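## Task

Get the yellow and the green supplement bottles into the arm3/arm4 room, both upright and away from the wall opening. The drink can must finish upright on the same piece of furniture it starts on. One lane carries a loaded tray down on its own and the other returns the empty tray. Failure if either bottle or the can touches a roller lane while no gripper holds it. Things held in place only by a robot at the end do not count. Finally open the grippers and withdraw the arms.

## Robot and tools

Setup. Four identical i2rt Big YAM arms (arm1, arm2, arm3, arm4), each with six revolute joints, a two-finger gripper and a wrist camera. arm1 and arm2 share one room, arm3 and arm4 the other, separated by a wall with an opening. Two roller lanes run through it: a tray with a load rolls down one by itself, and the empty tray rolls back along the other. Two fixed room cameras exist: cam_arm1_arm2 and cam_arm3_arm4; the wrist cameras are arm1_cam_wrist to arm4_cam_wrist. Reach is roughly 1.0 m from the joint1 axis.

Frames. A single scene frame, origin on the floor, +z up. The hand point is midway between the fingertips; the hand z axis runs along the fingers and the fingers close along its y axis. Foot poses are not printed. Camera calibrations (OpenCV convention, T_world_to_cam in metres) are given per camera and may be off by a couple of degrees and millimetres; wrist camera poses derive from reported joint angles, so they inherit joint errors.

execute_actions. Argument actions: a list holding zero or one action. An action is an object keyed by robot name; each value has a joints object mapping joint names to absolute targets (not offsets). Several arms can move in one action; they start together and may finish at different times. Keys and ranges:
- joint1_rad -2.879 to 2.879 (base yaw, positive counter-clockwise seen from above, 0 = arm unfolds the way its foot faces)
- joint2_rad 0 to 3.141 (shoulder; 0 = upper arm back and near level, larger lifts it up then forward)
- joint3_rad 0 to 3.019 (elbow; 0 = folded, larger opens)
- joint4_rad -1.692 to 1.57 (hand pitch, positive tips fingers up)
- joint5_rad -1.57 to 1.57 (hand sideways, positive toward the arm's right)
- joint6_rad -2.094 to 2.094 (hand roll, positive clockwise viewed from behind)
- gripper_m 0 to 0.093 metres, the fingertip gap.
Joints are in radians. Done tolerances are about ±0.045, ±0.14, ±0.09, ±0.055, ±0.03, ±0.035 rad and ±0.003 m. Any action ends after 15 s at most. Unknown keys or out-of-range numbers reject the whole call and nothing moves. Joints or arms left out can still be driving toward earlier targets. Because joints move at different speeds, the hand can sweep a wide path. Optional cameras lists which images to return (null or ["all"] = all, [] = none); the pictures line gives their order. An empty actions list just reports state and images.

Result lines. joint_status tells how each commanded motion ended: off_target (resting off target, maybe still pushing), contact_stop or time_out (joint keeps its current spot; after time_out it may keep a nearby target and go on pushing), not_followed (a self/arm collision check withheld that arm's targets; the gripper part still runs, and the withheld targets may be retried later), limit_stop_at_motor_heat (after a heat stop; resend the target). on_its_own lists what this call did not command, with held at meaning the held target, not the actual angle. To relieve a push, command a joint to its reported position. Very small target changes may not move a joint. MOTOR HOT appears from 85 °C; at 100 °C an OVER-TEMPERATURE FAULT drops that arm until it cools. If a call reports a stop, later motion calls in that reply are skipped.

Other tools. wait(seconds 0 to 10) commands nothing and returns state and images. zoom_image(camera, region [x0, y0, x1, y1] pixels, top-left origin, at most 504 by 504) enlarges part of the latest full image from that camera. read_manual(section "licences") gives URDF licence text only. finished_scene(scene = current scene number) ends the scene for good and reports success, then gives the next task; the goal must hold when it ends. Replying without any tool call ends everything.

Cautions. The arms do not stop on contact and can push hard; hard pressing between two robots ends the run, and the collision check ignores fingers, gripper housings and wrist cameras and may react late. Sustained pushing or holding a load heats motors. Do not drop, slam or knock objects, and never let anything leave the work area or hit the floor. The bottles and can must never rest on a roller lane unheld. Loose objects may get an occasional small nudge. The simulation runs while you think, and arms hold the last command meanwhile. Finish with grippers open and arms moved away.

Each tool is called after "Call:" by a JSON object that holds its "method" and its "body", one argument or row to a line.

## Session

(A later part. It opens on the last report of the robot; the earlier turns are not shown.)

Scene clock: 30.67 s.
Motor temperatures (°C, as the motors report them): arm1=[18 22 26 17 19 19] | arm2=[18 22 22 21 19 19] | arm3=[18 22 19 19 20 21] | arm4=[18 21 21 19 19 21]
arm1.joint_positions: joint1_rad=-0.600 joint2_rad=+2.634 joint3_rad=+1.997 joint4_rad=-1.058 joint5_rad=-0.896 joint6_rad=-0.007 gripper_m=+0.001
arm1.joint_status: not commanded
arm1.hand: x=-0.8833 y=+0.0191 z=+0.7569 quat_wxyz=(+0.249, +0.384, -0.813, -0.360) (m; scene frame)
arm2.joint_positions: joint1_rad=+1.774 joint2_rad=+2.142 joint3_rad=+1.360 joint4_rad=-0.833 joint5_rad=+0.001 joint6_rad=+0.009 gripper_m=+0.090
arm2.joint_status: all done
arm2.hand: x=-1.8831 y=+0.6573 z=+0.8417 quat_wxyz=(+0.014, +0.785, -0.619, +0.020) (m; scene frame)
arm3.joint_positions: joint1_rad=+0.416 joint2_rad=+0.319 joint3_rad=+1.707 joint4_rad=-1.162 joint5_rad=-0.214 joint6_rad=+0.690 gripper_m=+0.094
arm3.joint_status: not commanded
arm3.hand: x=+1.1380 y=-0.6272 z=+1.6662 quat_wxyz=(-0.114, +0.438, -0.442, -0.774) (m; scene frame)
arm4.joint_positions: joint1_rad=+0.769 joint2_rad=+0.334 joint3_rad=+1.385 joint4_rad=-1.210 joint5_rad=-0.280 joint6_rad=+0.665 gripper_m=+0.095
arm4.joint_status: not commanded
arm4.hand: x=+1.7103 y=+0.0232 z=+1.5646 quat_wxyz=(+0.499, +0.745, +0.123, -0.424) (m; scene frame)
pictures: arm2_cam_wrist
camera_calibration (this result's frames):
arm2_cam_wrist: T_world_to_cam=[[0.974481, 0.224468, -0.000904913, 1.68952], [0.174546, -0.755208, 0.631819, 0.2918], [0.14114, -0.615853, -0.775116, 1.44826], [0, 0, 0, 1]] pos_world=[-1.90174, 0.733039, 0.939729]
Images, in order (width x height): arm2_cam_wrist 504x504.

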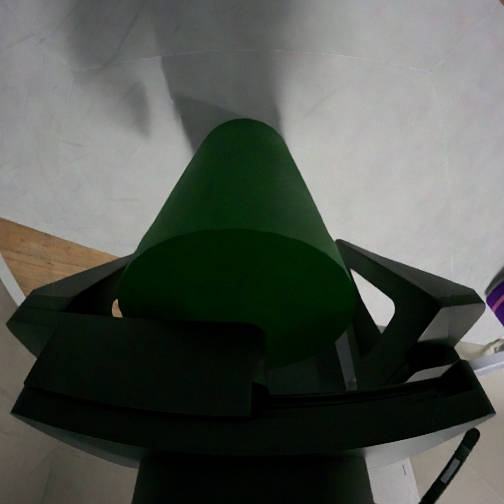

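Call:
{"method": "execute_actions", "body": {
  "actions": [
    {"arm2":{"joints":{"gripper_m":0.0}}}
  ],
  "cameras": []
}}

Call:
{"method": "execute_actions", "body": {
  "actions": [
    {"arm2":{"joints":{"joint2_rad":1.8,"joint3_rad":1.44,"joint4_rad":-1.21}}}
  ],
  "cameras": []
}}

Call:
{"method": "execute_actions", "body": {
  "actions": [
    {"arm2":{"joints":{"joint1_rad":-0.23,"joint2_rad":1.93,"joint3_rad":1.69,"joint4_rad":-1.3,"joint6_rad":1.37}}}
  ],
  "cameras": []
}}

Call:
{"method": "execute_actions", "body": {
  "actions": [
    {"arm2":{"joints":{"joint2_rad":2.22,"joint3_rad":1.53,"joint4_rad":-0.87}}}
  ],
  "cameras": ["arm2_cam_wrist","cam_arm1_arm2"]
}}

Scene clock: 31.97 s.
Motor temperatures (°C, as the motors report them): arm1=[18 22 26 17 19 19] | arm2=[18 22 22 21 19 19] | arm3=[18 22 19 19 20 21] | arm4=[18 21 21 19 19 21]
arm1.joint_positions: joint1_rad=-0.600 joint2_rad=+2.634 joint3_rad=+1.997 joint4_rad=-1.058 joint5_rad=-0.896 joint6_rad=-0.007 gripper_m=+0.001
arm1.joint_status: not commanded
arm1.hand: x=-0.8833 y=+0.0191 z=+0.7569 quat_wxyz=(+0.249, +0.384, -0.813, -0.360) (m; scene frame)
arm2.joint_positions: joint1_rad=+1.774 joint2_rad=+2.142 joint3_rad=+1.360 joint4_rad=-0.832 joint5_rad=+0.001 joint6_rad=+0.008 gripper_m=+0.063
arm2.joint_status: gripper_m off_target (ended at +0.063, target +0.000)
arm2.hand: x=-1.8833 y=+0.6575 z=+0.8417 quat_wxyz=(+0.014, +0.786, -0.618, +0.019) (m; scene frame)
arm3.joint_positions: joint1_rad=+0.416 joint2_rad=+0.319 joint3_rad=+1.707 joint4_rad=-1.162 joint5_rad=-0.214 joint6_rad=+0.690 gripper_m=+0.094
arm3.joint_status: not commanded
arm3.hand: x=+1.1380 y=-0.6272 z=+1.6662 quat_wxyz=(-0.114, +0.438, -0.442, -0.774) (m; scene frame)
arm4.joint_positions: joint1_rad=+0.769 joint2_rad=+0.334 joint3_rad=+1.385 joint4_rad=-1.210 joint5_rad=-0.280 joint6_rad=+0.665 gripper_m=+0.095
arm4.joint_status: not commanded
arm4.hand: x=+1.7103 y=+0.0232 z=+1.5646 quat_wxyz=(+0.499, +0.745, +0.123, -0.424) (m; scene frame)
pictures: none
No camera images: the call's "cameras" was empty. Leave "cameras" out to get every camera's image.

Scene clock: 33.33 s.
Motor temperatures (°C, as the motors report them): arm1=[18 22 26 17 19 19] | arm2=[18 22 22 21 19 19] | arm3=[18 22 19 19 20 21] | arm4=[18 21 21 19 19 21]
arm1.joint_positions: joint1_rad=-0.600 joint2_rad=+2.634 joint3_rad=+1.997 joint4_rad=-1.058 joint5_rad=-0.896 joint6_rad=-0.007 gripper_m=+0.001
arm1.joint_status: not commanded
arm1.hand: x=-0.8833 y=+0.0191 z=+0.7569 quat_wxyz=(+0.249, +0.384, -0.813, -0.360) (m; scene frame)
arm2.joint_positions: joint1_rad=+1.774 joint2_rad=+1.810 joint3_rad=+1.410 joint4_rad=-1.199 joint5_rad=+0.001 joint6_rad=+0.008 gripper_m=+0.063
arm2.joint_status: all done
arm2.hand: x=-1.8783 y=+0.6372 z=+1.0324 quat_wxyz=(+0.009, +0.786, -0.618, +0.013) (m; scene frame)
arm3.joint_positions: joint1_rad=+0.416 joint2_rad=+0.319 joint3_rad=+1.707 joint4_rad=-1.162 joint5_rad=-0.214 joint6_rad=+0.690 gripper_m=+0.094
arm3.joint_status: not commanded
arm3.hand: x=+1.1380 y=-0.6272 z=+1.6662 quat_wxyz=(-0.114, +0.438, -0.442, -0.774) (m; scene frame)
arm4.joint_positions: joint1_rad=+0.769 joint2_rad=+0.334 joint3_rad=+1.385 joint4_rad=-1.210 joint5_rad=-0.280 joint6_rad=+0.665 gripper_m=+0.095
arm4.joint_status: not commanded
arm4.hand: x=+1.7103 y=+0.0232 z=+1.5646 quat_wxyz=(+0.499, +0.745, +0.123, -0.424) (m; scene frame)
pictures: none
No camera images: the call's "cameras" was empty. Leave "cameras" out to get every camera's image.

Scene clock: 35.63 s.
Motor temperatures (°C, as the motors report them): arm1=[18 22 26 17 19 19] | arm2=[18 22 23 21 19 19] | arm3=[18 22 19 19 20 21] | arm4=[18 21 21 19 19 21]
arm1.joint_positions: joint1_rad=-0.600 joint2_rad=+2.634 joint3_rad=+1.997 joint4_rad=-1.058 joint5_rad=-0.896 joint6_rad=-0.007 gripper_m=+0.001
arm1.joint_status: not commanded
arm1.hand: x=-0.8833 y=+0.0191 z=+0.7569 quat_wxyz=(+0.249, +0.384, -0.813, -0.360) (m; scene frame)
arm2.joint_positions: joint1_rad=-0.233 joint2_rad=+1.963 joint3_rad=+1.652 joint4_rad=-1.288 joint5_rad=+0.000 joint6_rad=+1.361 gripper_m=+0.063
arm2.joint_status: all done
arm2.hand: x=-1.1767 y=+0.0187 z=+1.0397 quat_wxyz=(+0.010, -0.700, -0.714, +0.008) (m; scene frame)
arm3.joint_positions: joint1_rad=+0.416 joint2_rad=+0.319 joint3_rad=+1.707 joint4_rad=-1.162 joint5_rad=-0.214 joint6_rad=+0.690 gripper_m=+0.094
arm3.joint_status: not commanded
arm3.hand: x=+1.1380 y=-0.6272 z=+1.6662 quat_wxyz=(-0.114, +0.438, -0.442, -0.774) (m; scene frame)
arm4.joint_positions: joint1_rad=+0.769 joint2_rad=+0.334 joint3_rad=+1.385 joint4_rad=-1.210 joint5_rad=-0.280 joint6_rad=+0.665 gripper_m=+0.095
arm4.joint_status: not commanded
arm4.hand: x=+1.7103 y=+0.0232 z=+1.5646 quat_wxyz=(+0.499, +0.745, +0.123, -0.424) (m; scene frame)
pictures: none
No camera images: the call's "cameras" was empty. Leave "cameras" out to get every camera's image.

Scene clock: 36.80 s.
Motor temperatures (°C, as the motors report them): arm1=[18 22 26 17 19 19] | arm2=[18 22 23 21 19 19] | arm3=[18 22 19 19 20 21] | arm4=[18 21 21 19 19 21]
arm1.joint_positions: joint1_rad=-0.600 joint2_rad=+2.634 joint3_rad=+1.997 joint4_rad=-1.058 joint5_rad=-0.896 joint6_rad=-0.007 gripper_m=+0.001
arm1.joint_status: not commanded
arm1.hand: x=-0.8833 y=+0.0191 z=+0.7569 quat_wxyz=(+0.249, +0.384, -0.813, -0.360) (m; scene frame)
arm2.joint_positions: joint1_rad=-0.230 joint2_rad=+2.222 joint3_rad=+1.531 joint4_rad=-0.883 joint5_rad=+0.002 joint6_rad=+1.364 gripper_m=+0.062
arm2.joint_status: all done
arm2.hand: x=-1.1636 y=+0.0172 z=+0.8487 quat_wxyz=(-0.001, -0.700, -0.714, +0.003) (m; scene frame)
arm3.joint_positions: joint1_rad=+0.416 joint2_rad=+0.319 joint3_rad=+1.707 joint4_rad=-1.162 joint5_rad=-0.214 joint6_rad=+0.690 gripper_m=+0.094
arm3.joint_status: not commanded
arm3.hand: x=+1.1380 y=-0.6272 z=+1.6662 quat_wxyz=(-0.114, +0.438, -0.442, -0.774) (m; scene frame)
arm4.joint_positions: joint1_rad=+0.769 joint2_rad=+0.334 joint3_rad=+1.385 joint4_rad=-1.210 joint5_rad=-0.280 joint6_rad=+0.665 gripper_m=+0.095
arm4.joint_status: not commanded
arm4.hand: x=+1.7103 y=+0.0232 z=+1.5646 quat_wxyz=(+0.499, +0.745, +0.123, -0.424) (m; scene frame)
pictures: arm2_cam_wrist, cam_arm1_arm2
camera_calibration (this result's frames):
arm2_cam_wrist: T_world_to_cam=[[-0.999953, -0.00959074, -0.00165258, -1.16081], [-0.00872012, 0.807567, 0.589712, -0.526041], [-0.00432121, 0.589698, -0.807612, 0.795481], [0, 0, 0, 1]] pos_world=[-1.1619, -0.0554131, 0.950734]
Images, in order (width x height): arm2_cam_wrist 504x504, cam_arm1_arm2 672x504.

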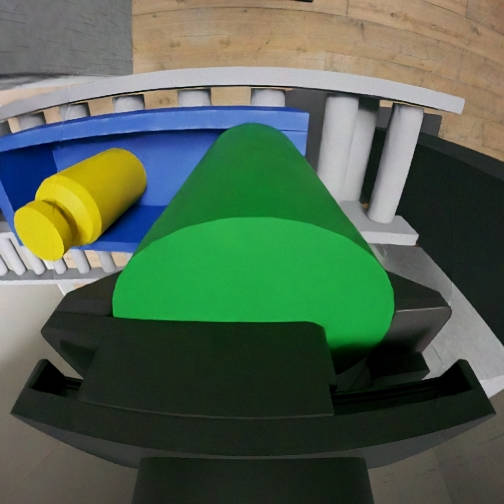

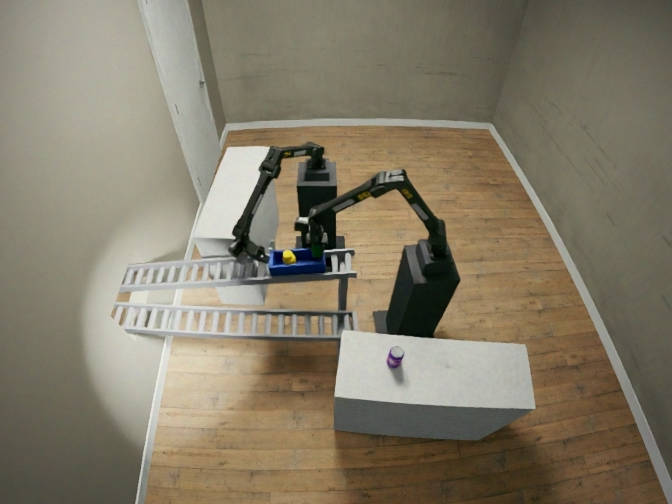

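Call:
{"method": "execute_actions", "body": {
  "actions": [
    {"arm2":{"joints":{"joint1_rad":-0.22,"joint2_rad":2.27,"joint3_rad":1.65,"joint4_rad":-0.94}}}
  ],
  "cameras": []
}}

Call:
{"method": "execute_actions", "body": {
  "actions": [
    {"arm2":{"joints":{"joint2_rad":2.36,"joint3_rad":1.64,"joint4_rad":-0.84}}}
  ],
  "cameras": ["arm2_cam_wrist"]
}}

Scene clock: 38.13 s.
Motor temperatures (°C, as the motors report them): arm1=[18 22 26 17 19 19] | arm2=[18 22 23 21 19 19] | arm3=[18 22 19 19 20 21] | arm4=[18 21 21 19 19 21]
arm1.joint_positions: joint1_rad=-0.602 joint2_rad=+2.634 joint3_rad=+1.997 joint4_rad=-1.058 joint5_rad=-0.896 joint6_rad=-0.007 gripper_m=+0.001
arm1.joint_status: not commanded
arm1.hand: x=-0.8823 y=+0.0188 z=+0.7570 quat_wxyz=(+0.249, +0.383, -0.813, -0.360) (m; scene frame)
arm2.joint_positions: joint1_rad=-0.228 joint2_rad=+2.260 joint3_rad=+1.598 joint4_rad=-0.932 joint5_rad=+0.002 joint6_rad=+1.364 gripper_m=+0.062
arm2.joint_status: all done
arm2.hand: x=-1.1518 y=+0.0159 z=+0.8467 quat_wxyz=(+0.007, -0.700, -0.714, +0.008) (m; scene frame)
arm3.joint_positions: joint1_rad=+0.416 joint2_rad=+0.319 joint3_rad=+1.707 joint4_rad=-1.162 joint5_rad=-0.214 joint6_rad=+0.690 gripper_m=+0.094
arm3.joint_status: not commanded
arm3.hand: x=+1.1380 y=-0.6272 z=+1.6662 quat_wxyz=(-0.114, +0.438, -0.442, -0.774) (m; scene frame)
arm4.joint_positions: joint1_rad=+0.769 joint2_rad=+0.334 joint3_rad=+1.385 joint4_rad=-1.210 joint5_rad=-0.280 joint6_rad=+0.665 gripper_m=+0.095
arm4.joint_status: not commanded
arm4.hand: x=+1.7103 y=+0.0232 z=+1.5646 quat_wxyz=(+0.499, +0.745, +0.123, -0.424) (m; scene frame)
pictures: none
No camera images: the call's "cameras" was empty. Leave "cameras" out to get every camera's image.

Scene clock: 38.97 s.
Motor temperatures (°C, as the motors report them): arm1=[18 22 26 17 19 19] | arm2=[18 22 23 21 19 19] | arm3=[18 22 19 19 20 21] | arm4=[18 21 21 19 19 21]
arm1.joint_positions: joint1_rad=-0.630 joint2_rad=+2.634 joint3_rad=+2.006 joint4_rad=-1.058 joint5_rad=-0.893 joint6_rad=-0.007 gripper_m=+0.001
arm1.joint_status: not commanded
arm1.hand: x=-0.8625 y=+0.0130 z=+0.7589 quat_wxyz=(+0.240, +0.374, -0.819, -0.364) (m; scene frame)
arm2.joint_positions: joint1_rad=-0.223 joint2_rad=+2.273 joint3_rad=+1.617 joint4_rad=-0.889 joint5_rad=+0.002 joint6_rad=+1.370 gripper_m=+0.062
arm2.joint_status: all done
arm2.hand: x=-1.1348 y=+0.0164 z=+0.8447 quat_wxyz=(-0.013, -0.700, -0.714, -0.006) (m; scene frame)
arm3.joint_positions: joint1_rad=+0.416 joint2_rad=+0.319 joint3_rad=+1.707 joint4_rad=-1.162 joint5_rad=-0.214 joint6_rad=+0.690 gripper_m=+0.094
arm3.joint_status: not commanded
arm3.hand: x=+1.1380 y=-0.6272 z=+1.6662 quat_wxyz=(-0.114, +0.438, -0.442, -0.774) (m; scene frame)
arm4.joint_positions: joint1_rad=+0.769 joint2_rad=+0.334 joint3_rad=+1.385 joint4_rad=-1.210 joint5_rad=-0.280 joint6_rad=+0.665 gripper_m=+0.095
arm4.joint_status: not commanded
arm4.hand: x=+1.7103 y=+0.0232 z=+1.5646 quat_wxyz=(+0.499, +0.745, +0.123, -0.424) (m; scene frame)
pictures: arm2_cam_wrist
camera_calibration (this result's frames):
arm2_cam_wrist: T_world_to_cam=[[-0.999479, -0.0105267, -0.0304974, -1.10707], [-0.0263858, 0.810666, 0.584915, -0.538785], [0.0185659, 0.585415, -0.810521, 0.821378], [0, 0, 0, 1]] pos_world=[-1.13596, -0.0557259, 0.947125]
Images, in order (width x height): arm2_cam_wrist 504x504.

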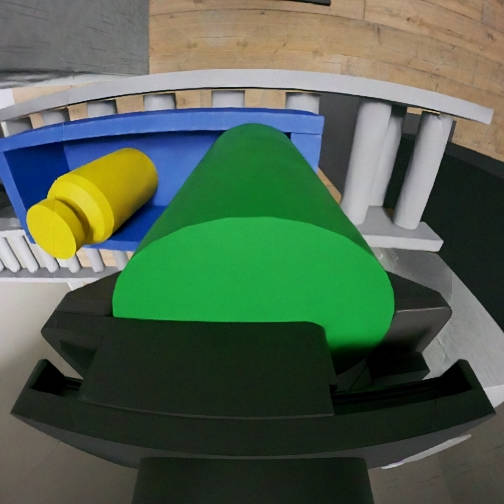

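Call:
{"method": "execute_actions", "body": {
  "actions": [
    {"arm2":{"joints":{"joint2_rad":2.2,"joint3_rad":1.64,"joint4_rad":-1.0}}}
  ],
  "cameras": []
}}

Call:
{"method": "execute_actions", "body": {
  "actions": [
    {"arm2":{"joints":{"joint1_rad":-0.24,"joint2_rad":2.26,"joint3_rad":1.78,"joint4_rad":-1.08}}}
  ],
  "cameras": ["arm2_cam_wrist","cam_arm1_arm2","arm1_cam_wrist"]
}}

Scene clock: 40.43 s.
Motor temperatures (°C, as the motors report them): arm1=[18 22 26 17 19 19] | arm2=[18 22 23 21 19 19] | arm3=[18 22 19 19 20 21] | arm4=[18 21 21 19 19 21]
arm1.joint_positions: joint1_rad=-0.600 joint2_rad=+2.634 joint3_rad=+2.006 joint4_rad=-1.058 joint5_rad=-0.896 joint6_rad=-0.007 gripper_m=+0.001
arm1.joint_status: not commanded
arm1.hand: x=-0.8814 y=+0.0223 z=+0.7595 quat_wxyz=(+0.246, +0.386, -0.812, -0.362) (m; scene frame)
arm2.joint_positions: joint1_rad=-0.223 joint2_rad=+2.238 joint3_rad=+1.617 joint4_rad=-0.988 joint5_rad=+0.002 joint6_rad=+1.370 gripper_m=+0.062
arm2.joint_status: all done
arm2.hand: x=-1.1511 y=+0.0194 z=+0.8655 quat_wxyz=(+0.013, -0.700, -0.714, +0.012) (m; scene frame)
arm3.joint_positions: joint1_rad=+0.416 joint2_rad=+0.319 joint3_rad=+1.707 joint4_rad=-1.162 joint5_rad=-0.214 joint6_rad=+0.690 gripper_m=+0.094
arm3.joint_status: not commanded
arm3.hand: x=+1.1380 y=-0.6272 z=+1.6662 quat_wxyz=(-0.114, +0.438, -0.442, -0.774) (m; scene frame)
arm4.joint_positions: joint1_rad=+0.769 joint2_rad=+0.334 joint3_rad=+1.385 joint4_rad=-1.210 joint5_rad=-0.280 joint6_rad=+0.665 gripper_m=+0.095
arm4.joint_status: not commanded
arm4.hand: x=+1.7103 y=+0.0232 z=+1.5646 quat_wxyz=(+0.499, +0.745, +0.123, -0.424) (m; scene frame)
pictures: none
No camera images: the call's "cameras" was empty. Leave "cameras" out to get every camera's image.

Scene clock: 41.40 s.
Motor temperatures (°C, as the motors report them): arm1=[18 22 26 17 19 19] | arm2=[18 22 23 21 19 19] | arm3=[18 22 19 19 20 21] | arm4=[18 21 21 19 19 21]
arm1.joint_positions: joint1_rad=-0.600 joint2_rad=+2.634 joint3_rad=+2.006 joint4_rad=-1.058 joint5_rad=-0.896 joint6_rad=-0.007 gripper_m=+0.001
arm1.joint_status: not commanded
arm1.hand: x=-0.8814 y=+0.0223 z=+0.7595 quat_wxyz=(+0.246, +0.386, -0.812, -0.362) (m; scene frame)
arm2.joint_positions: joint1_rad=-0.234 joint2_rad=+2.271 joint3_rad=+1.730 joint4_rad=-1.068 joint5_rad=+0.002 joint6_rad=+1.370 gripper_m=+0.062
arm2.joint_status: all done
arm2.hand: x=-1.1278 y=+0.0078 z=+0.8817 quat_wxyz=(+0.013, -0.704, -0.710, +0.012) (m; scene frame)
arm3.joint_positions: joint1_rad=+0.416 joint2_rad=+0.319 joint3_rad=+1.707 joint4_rad=-1.162 joint5_rad=-0.214 joint6_rad=+0.690 gripper_m=+0.094
arm3.joint_status: not commanded
arm3.hand: x=+1.1380 y=-0.6272 z=+1.6662 quat_wxyz=(-0.114, +0.438, -0.442, -0.774) (m; scene frame)
arm4.joint_positions: joint1_rad=+0.769 joint2_rad=+0.334 joint3_rad=+1.385 joint4_rad=-1.210 joint5_rad=-0.280 joint6_rad=+0.665 gripper_m=+0.095
arm4.joint_status: not commanded
arm4.hand: x=+1.7103 y=+0.0232 z=+1.5646 quat_wxyz=(+0.499, +0.745, +0.123, -0.424) (m; scene frame)
pictures: arm1_cam_wrist, arm2_cam_wrist, cam_arm1_arm2
camera_calibration (this result's frames):
arm1_cam_wrist: T_world_to_cam=[[0.442213, -0.431325, -0.786388, 0.999726], [-0.0600574, -0.889047, 0.45386, -0.373608], [-0.894897, -0.153474, -0.419052, -0.34368], [0, 0, 0, 1]] pos_world=[-0.772089, 0.0463058, 0.811719]
arm2_cam_wrist: T_world_to_cam=[[-0.999475, 0.00109236, 0.0323809, -1.15456], [0.0201452, 0.803701, 0.594693, -0.509427], [-0.0253749, 0.595033, -0.803301, 0.800293], [0, 0, 0, 1]] pos_world=[-1.12339, -0.0655123, 0.983214]
Images, in order (width x height): arm1_cam_wrist 504x504, arm2_cam_wrist 504x504, cam_arm1_arm2 672x504.

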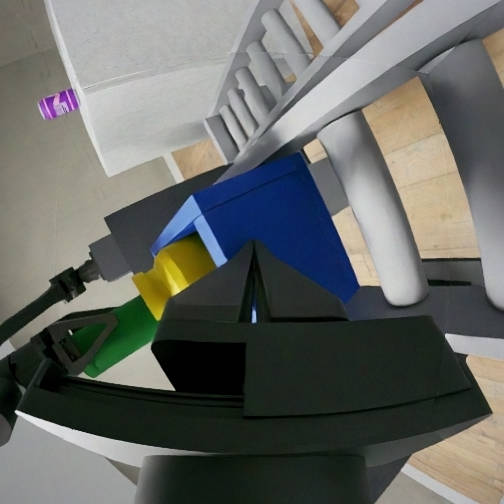

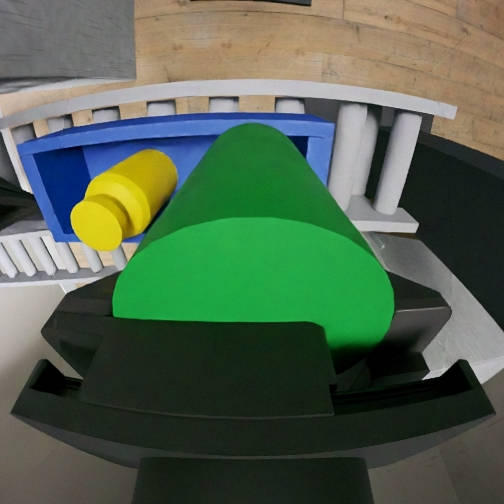

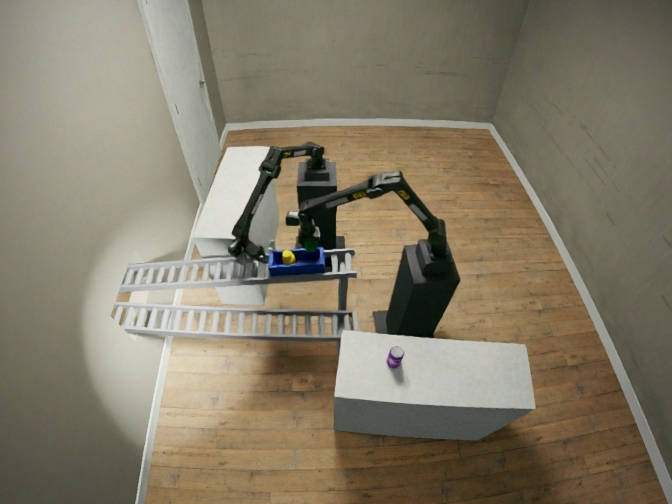

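Descend with q2.

Call:
{"method": "execute_actions", "body": {
  "actions": [
    {"arm2":{"joints":{"joint2_rad":2.4,"joint4_rad":-0.91}}}
  ],
  "cameras": ["arm2_cam_wrist"]
}}

Scene clock: 42.50 s.
Motor temperatures (°C, as the motors report them): arm1=[18 22 26 17 19 19] | arm2=[18 22 23 21 19 19] | arm3=[18 22 19 19 20 21] | arm4=[18 21 21 19 19 21]
arm1.joint_positions: joint1_rad=-0.603 joint2_rad=+2.634 joint3_rad=+2.006 joint4_rad=-1.058 joint5_rad=-0.896 joint6_rad=-0.007 gripper_m=+0.001
arm1.joint_status: not commanded
arm1.hand: x=-0.8797 y=+0.0215 z=+0.7594 quat_wxyz=(+0.245, +0.385, -0.813, -0.362) (m; scene frame)
arm2.joint_positions: joint1_rad=-0.231 joint2_rad=+2.349 joint3_rad=+1.759 joint4_rad=-0.930 joint5_rad=+0.003 joint6_rad=+1.371 gripper_m=+0.062
arm2.joint_status: all done
arm2.hand: x=-1.0978 y=+0.0040 z=+0.8424 quat_wxyz=(-0.024, -0.703, -0.711, -0.012) (m; scene frame)
arm3.joint_positions: joint1_rad=+0.416 joint2_rad=+0.319 joint3_rad=+1.707 joint4_rad=-1.162 joint5_rad=-0.214 joint6_rad=+0.690 gripper_m=+0.094
arm3.joint_status: not commanded
arm3.hand: x=+1.1380 y=-0.6272 z=+1.6662 quat_wxyz=(-0.114, +0.438, -0.442, -0.774) (m; scene frame)
arm4.joint_positions: joint1_rad=+0.769 joint2_rad=+0.334 joint3_rad=+1.385 joint4_rad=-1.210 joint5_rad=-0.280 joint6_rad=+0.665 gripper_m=+0.095
arm4.joint_status: not commanded
arm4.hand: x=+1.7103 y=+0.0232 z=+1.5646 quat_wxyz=(+0.499, +0.745, +0.123, -0.424) (m; scene frame)
pictures: arm2_cam_wrist
camera_calibration (this result's frames):
arm2_cam_wrist: T_world_to_cam=[[-0.998504, -0.00164807, -0.0546493, -1.04892], [-0.0330682, 0.814203, 0.579638, -0.529364], [0.0435403, 0.580578, -0.813039, 0.855652], [0, 0, 0, 1]] pos_world=[-1.10211, -0.0674923, 0.945196]
Images, in order (width x height): arm2_cam_wrist 504x504.

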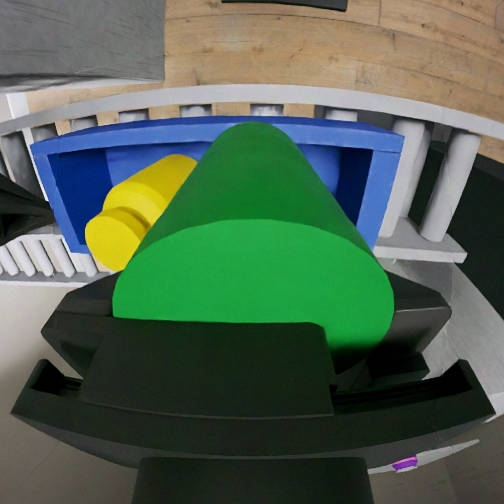

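Call:
{"method": "execute_actions", "body": {
  "actions": [
    {"arm2":{"joints":{"joint2_rad":2.34,"joint3_rad":1.76,"gripper_m":0.08}}}
  ],
  "cameras": []
}}

Call:
{"method": "execute_actions", "body": {
  "actions": [
    {"arm2":{"joints":{"joint2_rad":2.0,"joint4_rad":-1.3}}}
  ],
  "cameras": ["arm2_cam_wrist","cam_arm1_arm2"]
}}

Scene clock: 44.47 s.
Motor temperatures (°C, as the motors report them): arm1=[18 22 26 17 19 19] | arm2=[18 22 23 21 19 19] | arm3=[18 22 19 20 20 21] | arm4=[18 21 21 19 19 21]
arm1.joint_positions: joint1_rad=-0.603 joint2_rad=+2.634 joint3_rad=+2.006 joint4_rad=-1.058 joint5_rad=-0.896 joint6_rad=-0.007 gripper_m=+0.001
arm1.joint_status: not commanded
arm1.hand: x=-0.8792 y=+0.0213 z=+0.7595 quat_wxyz=(+0.245, +0.385, -0.813, -0.362) (m; scene frame)
arm2.joint_positions: joint1_rad=-0.234 joint2_rad=+2.347 joint3_rad=+1.759 joint4_rad=-0.918 joint5_rad=+0.005 joint6_rad=+1.373 gripper_m=+0.080
arm2.joint_status: all done
arm2.hand: x=-1.0948 y=+0.0009 z=+0.8438 quat_wxyz=(-0.030, -0.705, -0.709, -0.016) (m; scene frame)
arm3.joint_positions: joint1_rad=+0.416 joint2_rad=+0.319 joint3_rad=+1.707 joint4_rad=-1.162 joint5_rad=-0.214 joint6_rad=+0.690 gripper_m=+0.094
arm3.joint_status: not commanded
arm3.hand: x=+1.1380 y=-0.6272 z=+1.6662 quat_wxyz=(-0.114, +0.438, -0.442, -0.774) (m; scene frame)
arm4.joint_positions: joint1_rad=+0.769 joint2_rad=+0.334 joint3_rad=+1.385 joint4_rad=-1.210 joint5_rad=-0.280 joint6_rad=+0.665 gripper_m=+0.095
arm4.joint_status: not commanded
arm4.hand: x=+1.7103 y=+0.0232 z=+1.5646 quat_wxyz=(+0.499, +0.745, +0.123, -0.424) (m; scene frame)
pictures: none
No camera images: the call's "cameras" was empty. Leave "cameras" out to get every camera's image.

Scene clock: 45.97 s.
Motor temperatures (°C, as the motors report them): arm1=[18 22 26 17 19 19] | arm2=[18 22 23 21 19 19] | arm3=[18 22 19 20 20 21] | arm4=[18 21 21 19 19 21]
arm1.joint_positions: joint1_rad=-0.603 joint2_rad=+2.634 joint3_rad=+2.006 joint4_rad=-1.058 joint5_rad=-0.896 joint6_rad=-0.007 gripper_m=+0.001
arm1.joint_status: not commanded
arm1.hand: x=-0.8792 y=+0.0213 z=+0.7595 quat_wxyz=(+0.245, +0.385, -0.813, -0.362) (m; scene frame)
arm2.joint_positions: joint1_rad=-0.234 joint2_rad=+2.002 joint3_rad=+1.749 joint4_rad=-1.288 joint5_rad=+0.004 joint6_rad=+1.373 gripper_m=+0.080
arm2.joint_status: all done
arm2.hand: x=-1.1449 y=+0.0113 z=+1.0524 quat_wxyz=(-0.015, -0.705, -0.709, -0.006) (m; scene frame)
arm3.joint_positions: joint1_rad=+0.416 joint2_rad=+0.319 joint3_rad=+1.707 joint4_rad=-1.162 joint5_rad=-0.214 joint6_rad=+0.690 gripper_m=+0.094
arm3.joint_status: not commanded
arm3.hand: x=+1.1380 y=-0.6272 z=+1.6662 quat_wxyz=(-0.114, +0.438, -0.442, -0.774) (m; scene frame)
arm4.joint_positions: joint1_rad=+0.769 joint2_rad=+0.334 joint3_rad=+1.385 joint4_rad=-1.210 joint5_rad=-0.280 joint6_rad=+0.665 gripper_m=+0.095
arm4.joint_status: not commanded
arm4.hand: x=+1.7103 y=+0.0232 z=+1.5646 quat_wxyz=(+0.499, +0.745, +0.123, -0.424) (m; scene frame)
pictures: arm2_cam_wrist, cam_arm1_arm2
camera_calibration (this result's frames):
arm2_cam_wrist: T_world_to_cam=[[-0.99943, 0.00354855, -0.0335789, -1.10771], [-0.0166995, 0.81238, 0.582889, -0.643246], [0.0293472, 0.583117, -0.811858, 1.00667], [0, 0, 0, 1]] pos_world=[-1.14736, -0.0605139, 1.15502]
Images, in order (width x height): arm2_cam_wrist 504x504, cam_arm1_arm2 672x504.

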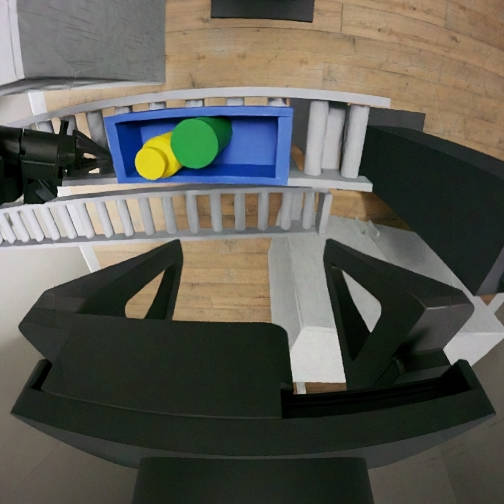

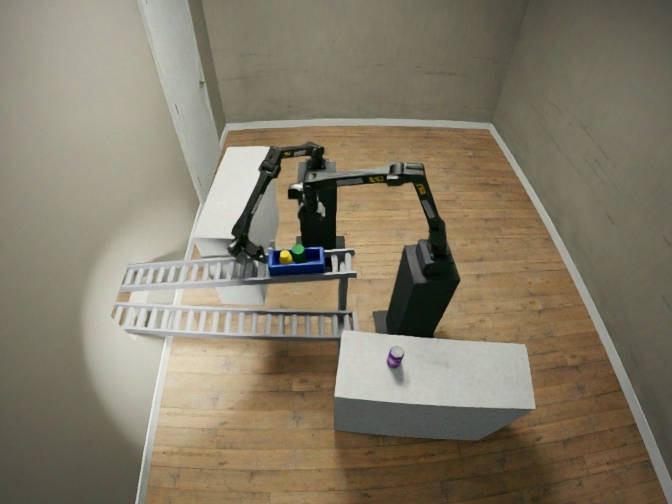

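Release arm1 by lifting.

Call:
{"method": "execute_actions", "body": {
  "actions": [
    {"arm1":{"joints":{"joint2_rad":2.0,"joint1_rad":-0.7}},"arm2":{"joints":{"joint1_rad":0.3,"joint2_rad":1.5}}}
  ],
  "cameras": []
}}

Call:
{"method": "wait", "body": {
  "seconds": 8
}}

Scene clock: 48.20 s.
Motor temperatures (°C, as the motors report them): arm1=[18 23 26 17 19 19] | arm2=[18 22 23 21 19 19] | arm3=[18 22 19 20 20 21] | arm4=[18 21 21 19 19 21]
arm1.joint_positions: joint1_rad=-0.697 joint2_rad=+2.025 joint3_rad=+2.015 joint4_rad=-1.060 joint5_rad=-0.901 joint6_rad=-0.007 gripper_m=+0.001
arm1.joint_status: all done
arm1.hand: x=-0.7896 y=+0.0272 z=+1.1868 quat_wxyz=(-0.028, +0.456, -0.752, -0.476) (m; scene frame)
arm2.joint_positions: joint1_rad=+0.299 joint2_rad=+1.508 joint3_rad=+1.749 joint4_rad=-1.289 joint5_rad=-0.003 joint6_rad=+1.373 gripper_m=+0.080
arm2.joint_status: all done
arm2.hand: x=-1.2254 y=+0.3190 z=+1.3370 quat_wxyz=(-0.169, -0.475, -0.841, -0.195) (m; scene frame)
arm3.joint_positions: joint1_rad=+0.416 joint2_rad=+0.319 joint3_rad=+1.707 joint4_rad=-1.162 joint5_rad=-0.214 joint6_rad=+0.690 gripper_m=+0.094
arm3.joint_status: not commanded
arm3.hand: x=+1.1380 y=-0.6272 z=+1.6662 quat_wxyz=(-0.114, +0.438, -0.442, -0.774) (m; scene frame)
arm4.joint_positions: joint1_rad=+0.769 joint2_rad=+0.334 joint3_rad=+1.385 joint4_rad=-1.210 joint5_rad=-0.280 joint6_rad=+0.665 gripper_m=+0.095
arm4.joint_status: not commanded
arm4.hand: x=+1.7103 y=+0.0232 z=+1.5646 quat_wxyz=(+0.499, +0.745, +0.123, -0.424) (m; scene frame)
pictures: none
No camera images: the call's "cameras" was empty. Leave "cameras" out to get every camera's image.

Scene clock: 56.20 s.
Motor temperatures (°C, as the motors report them): arm1=[18 23 27 17 19 19] | arm2=[18 22 24 21 19 19] | arm3=[18 22 19 20 20 21] | arm4=[18 21 22 19 19 21]
arm1.joint_positions: joint1_rad=-0.697 joint2_rad=+2.025 joint3_rad=+2.015 joint4_rad=-1.060 joint5_rad=-0.901 joint6_rad=-0.007 gripper_m=+0.001
arm1.joint_status: all done
arm1.hand: x=-0.7896 y=+0.0272 z=+1.1868 quat_wxyz=(-0.028, +0.456, -0.752, -0.476) (m; scene frame)
arm2.joint_positions: joint1_rad=+0.299 joint2_rad=+1.508 joint3_rad=+1.749 joint4_rad=-1.289 joint5_rad=-0.003 joint6_rad=+1.373 gripper_m=+0.080
arm2.joint_status: all done
arm2.hand: x=-1.2254 y=+0.3190 z=+1.3370 quat_wxyz=(-0.169, -0.475, -0.841, -0.195) (m; scene frame)
arm3.joint_positions: joint1_rad=+0.416 joint2_rad=+0.319 joint3_rad=+1.707 joint4_rad=-1.162 joint5_rad=-0.214 joint6_rad=+0.690 gripper_m=+0.094
arm3.joint_status: not commanded
arm3.hand: x=+1.1380 y=-0.6272 z=+1.6662 quat_wxyz=(-0.114, +0.438, -0.442, -0.774) (m; scene frame)
arm4.joint_positions: joint1_rad=+0.769 joint2_rad=+0.334 joint3_rad=+1.385 joint4_rad=-1.210 joint5_rad=-0.280 joint6_rad=+0.665 gripper_m=+0.095
arm4.joint_status: not commanded
arm4.hand: x=+1.7103 y=+0.0232 z=+1.5646 quat_wxyz=(+0.499, +0.745, +0.123, -0.424) (m; scene frame)
wait: 8.00 s; at rest by 0.27 s
pictures: arm1_cam_wrist, arm2_cam_wrist, arm3_cam_wrist, arm4_cam_wrist, cam_arm1_arm2, cam_arm3_arm4
camera_calibration (this result's frames):
arm1_cam_wrist: T_world_to_cam=[[0.708794, -0.119642, -0.695195, 1.39105], [-0.228768, -0.971234, -0.0660953, -0.0715729], [-0.66729, 0.205887, -0.715776, 0.44034], [0, 0, 0, 1]] pos_world=[-0.708505, 0.00625379, 1.2775]
arm2_cam_wrist: T_world_to_cam=[[-0.736626, -0.462454, -0.493477, -0.0941224], [-0.669729, 0.600282, 0.437177, -1.59819], [0.0940513, 0.652532, -0.751902, 1.03769], [0, 0, 0, 1]] pos_world=[-1.23728, 0.238713, 1.43248]
Images, in order (width x height): arm1_cam_wrist 504x504, arm2_cam_wrist 504x504, arm3_cam_wrist 504x504, arm4_cam_wrist 504x504, cam_arm1_arm2 672x504, cam_arm3_arm4 672x504.

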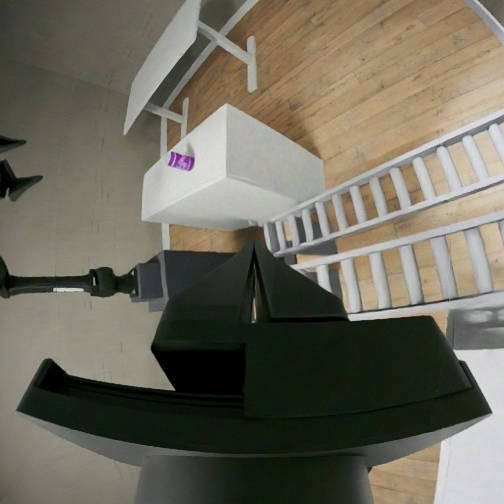

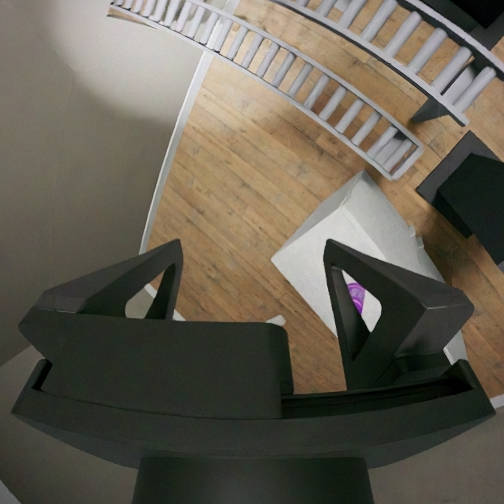

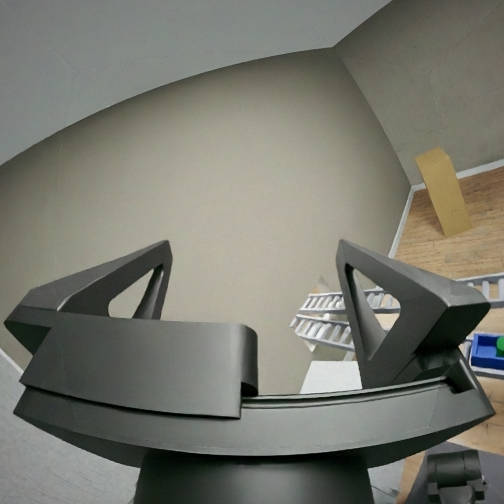

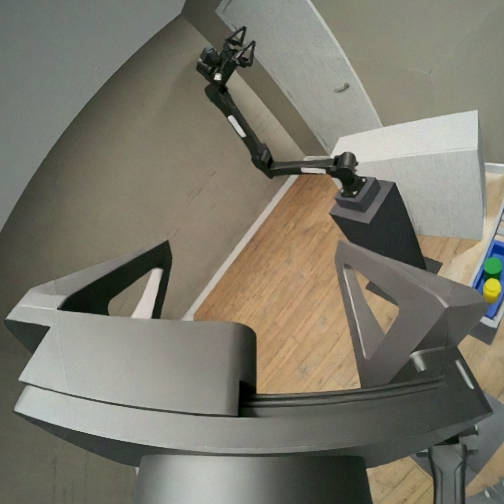

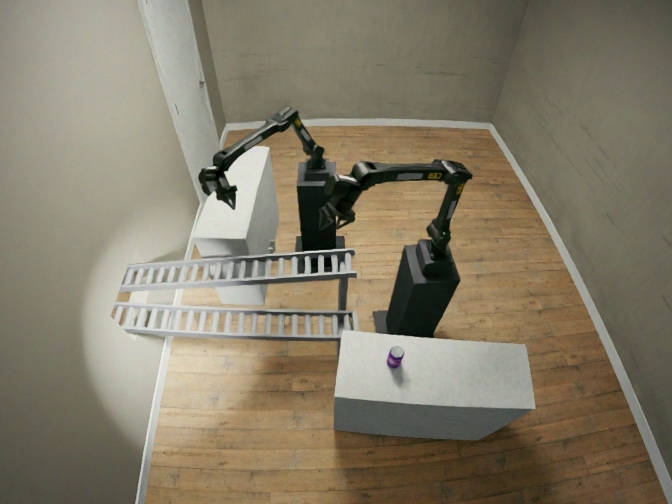

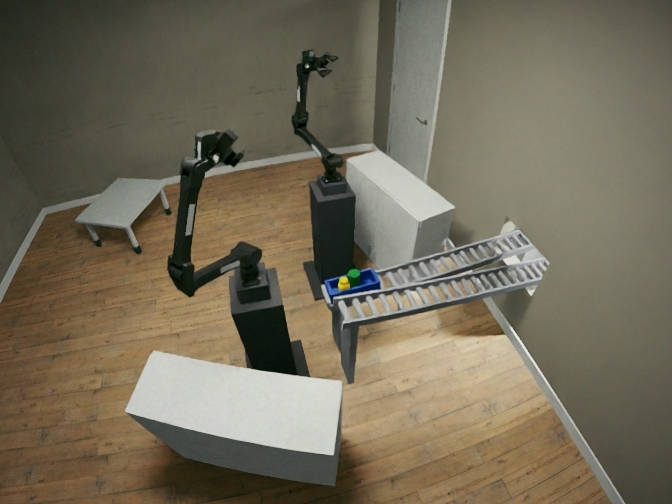

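Both arrived standing.

Call:
{"method": "finished_scene", "body": {
  "scene": 1
}}

The scene is finished: the task was done.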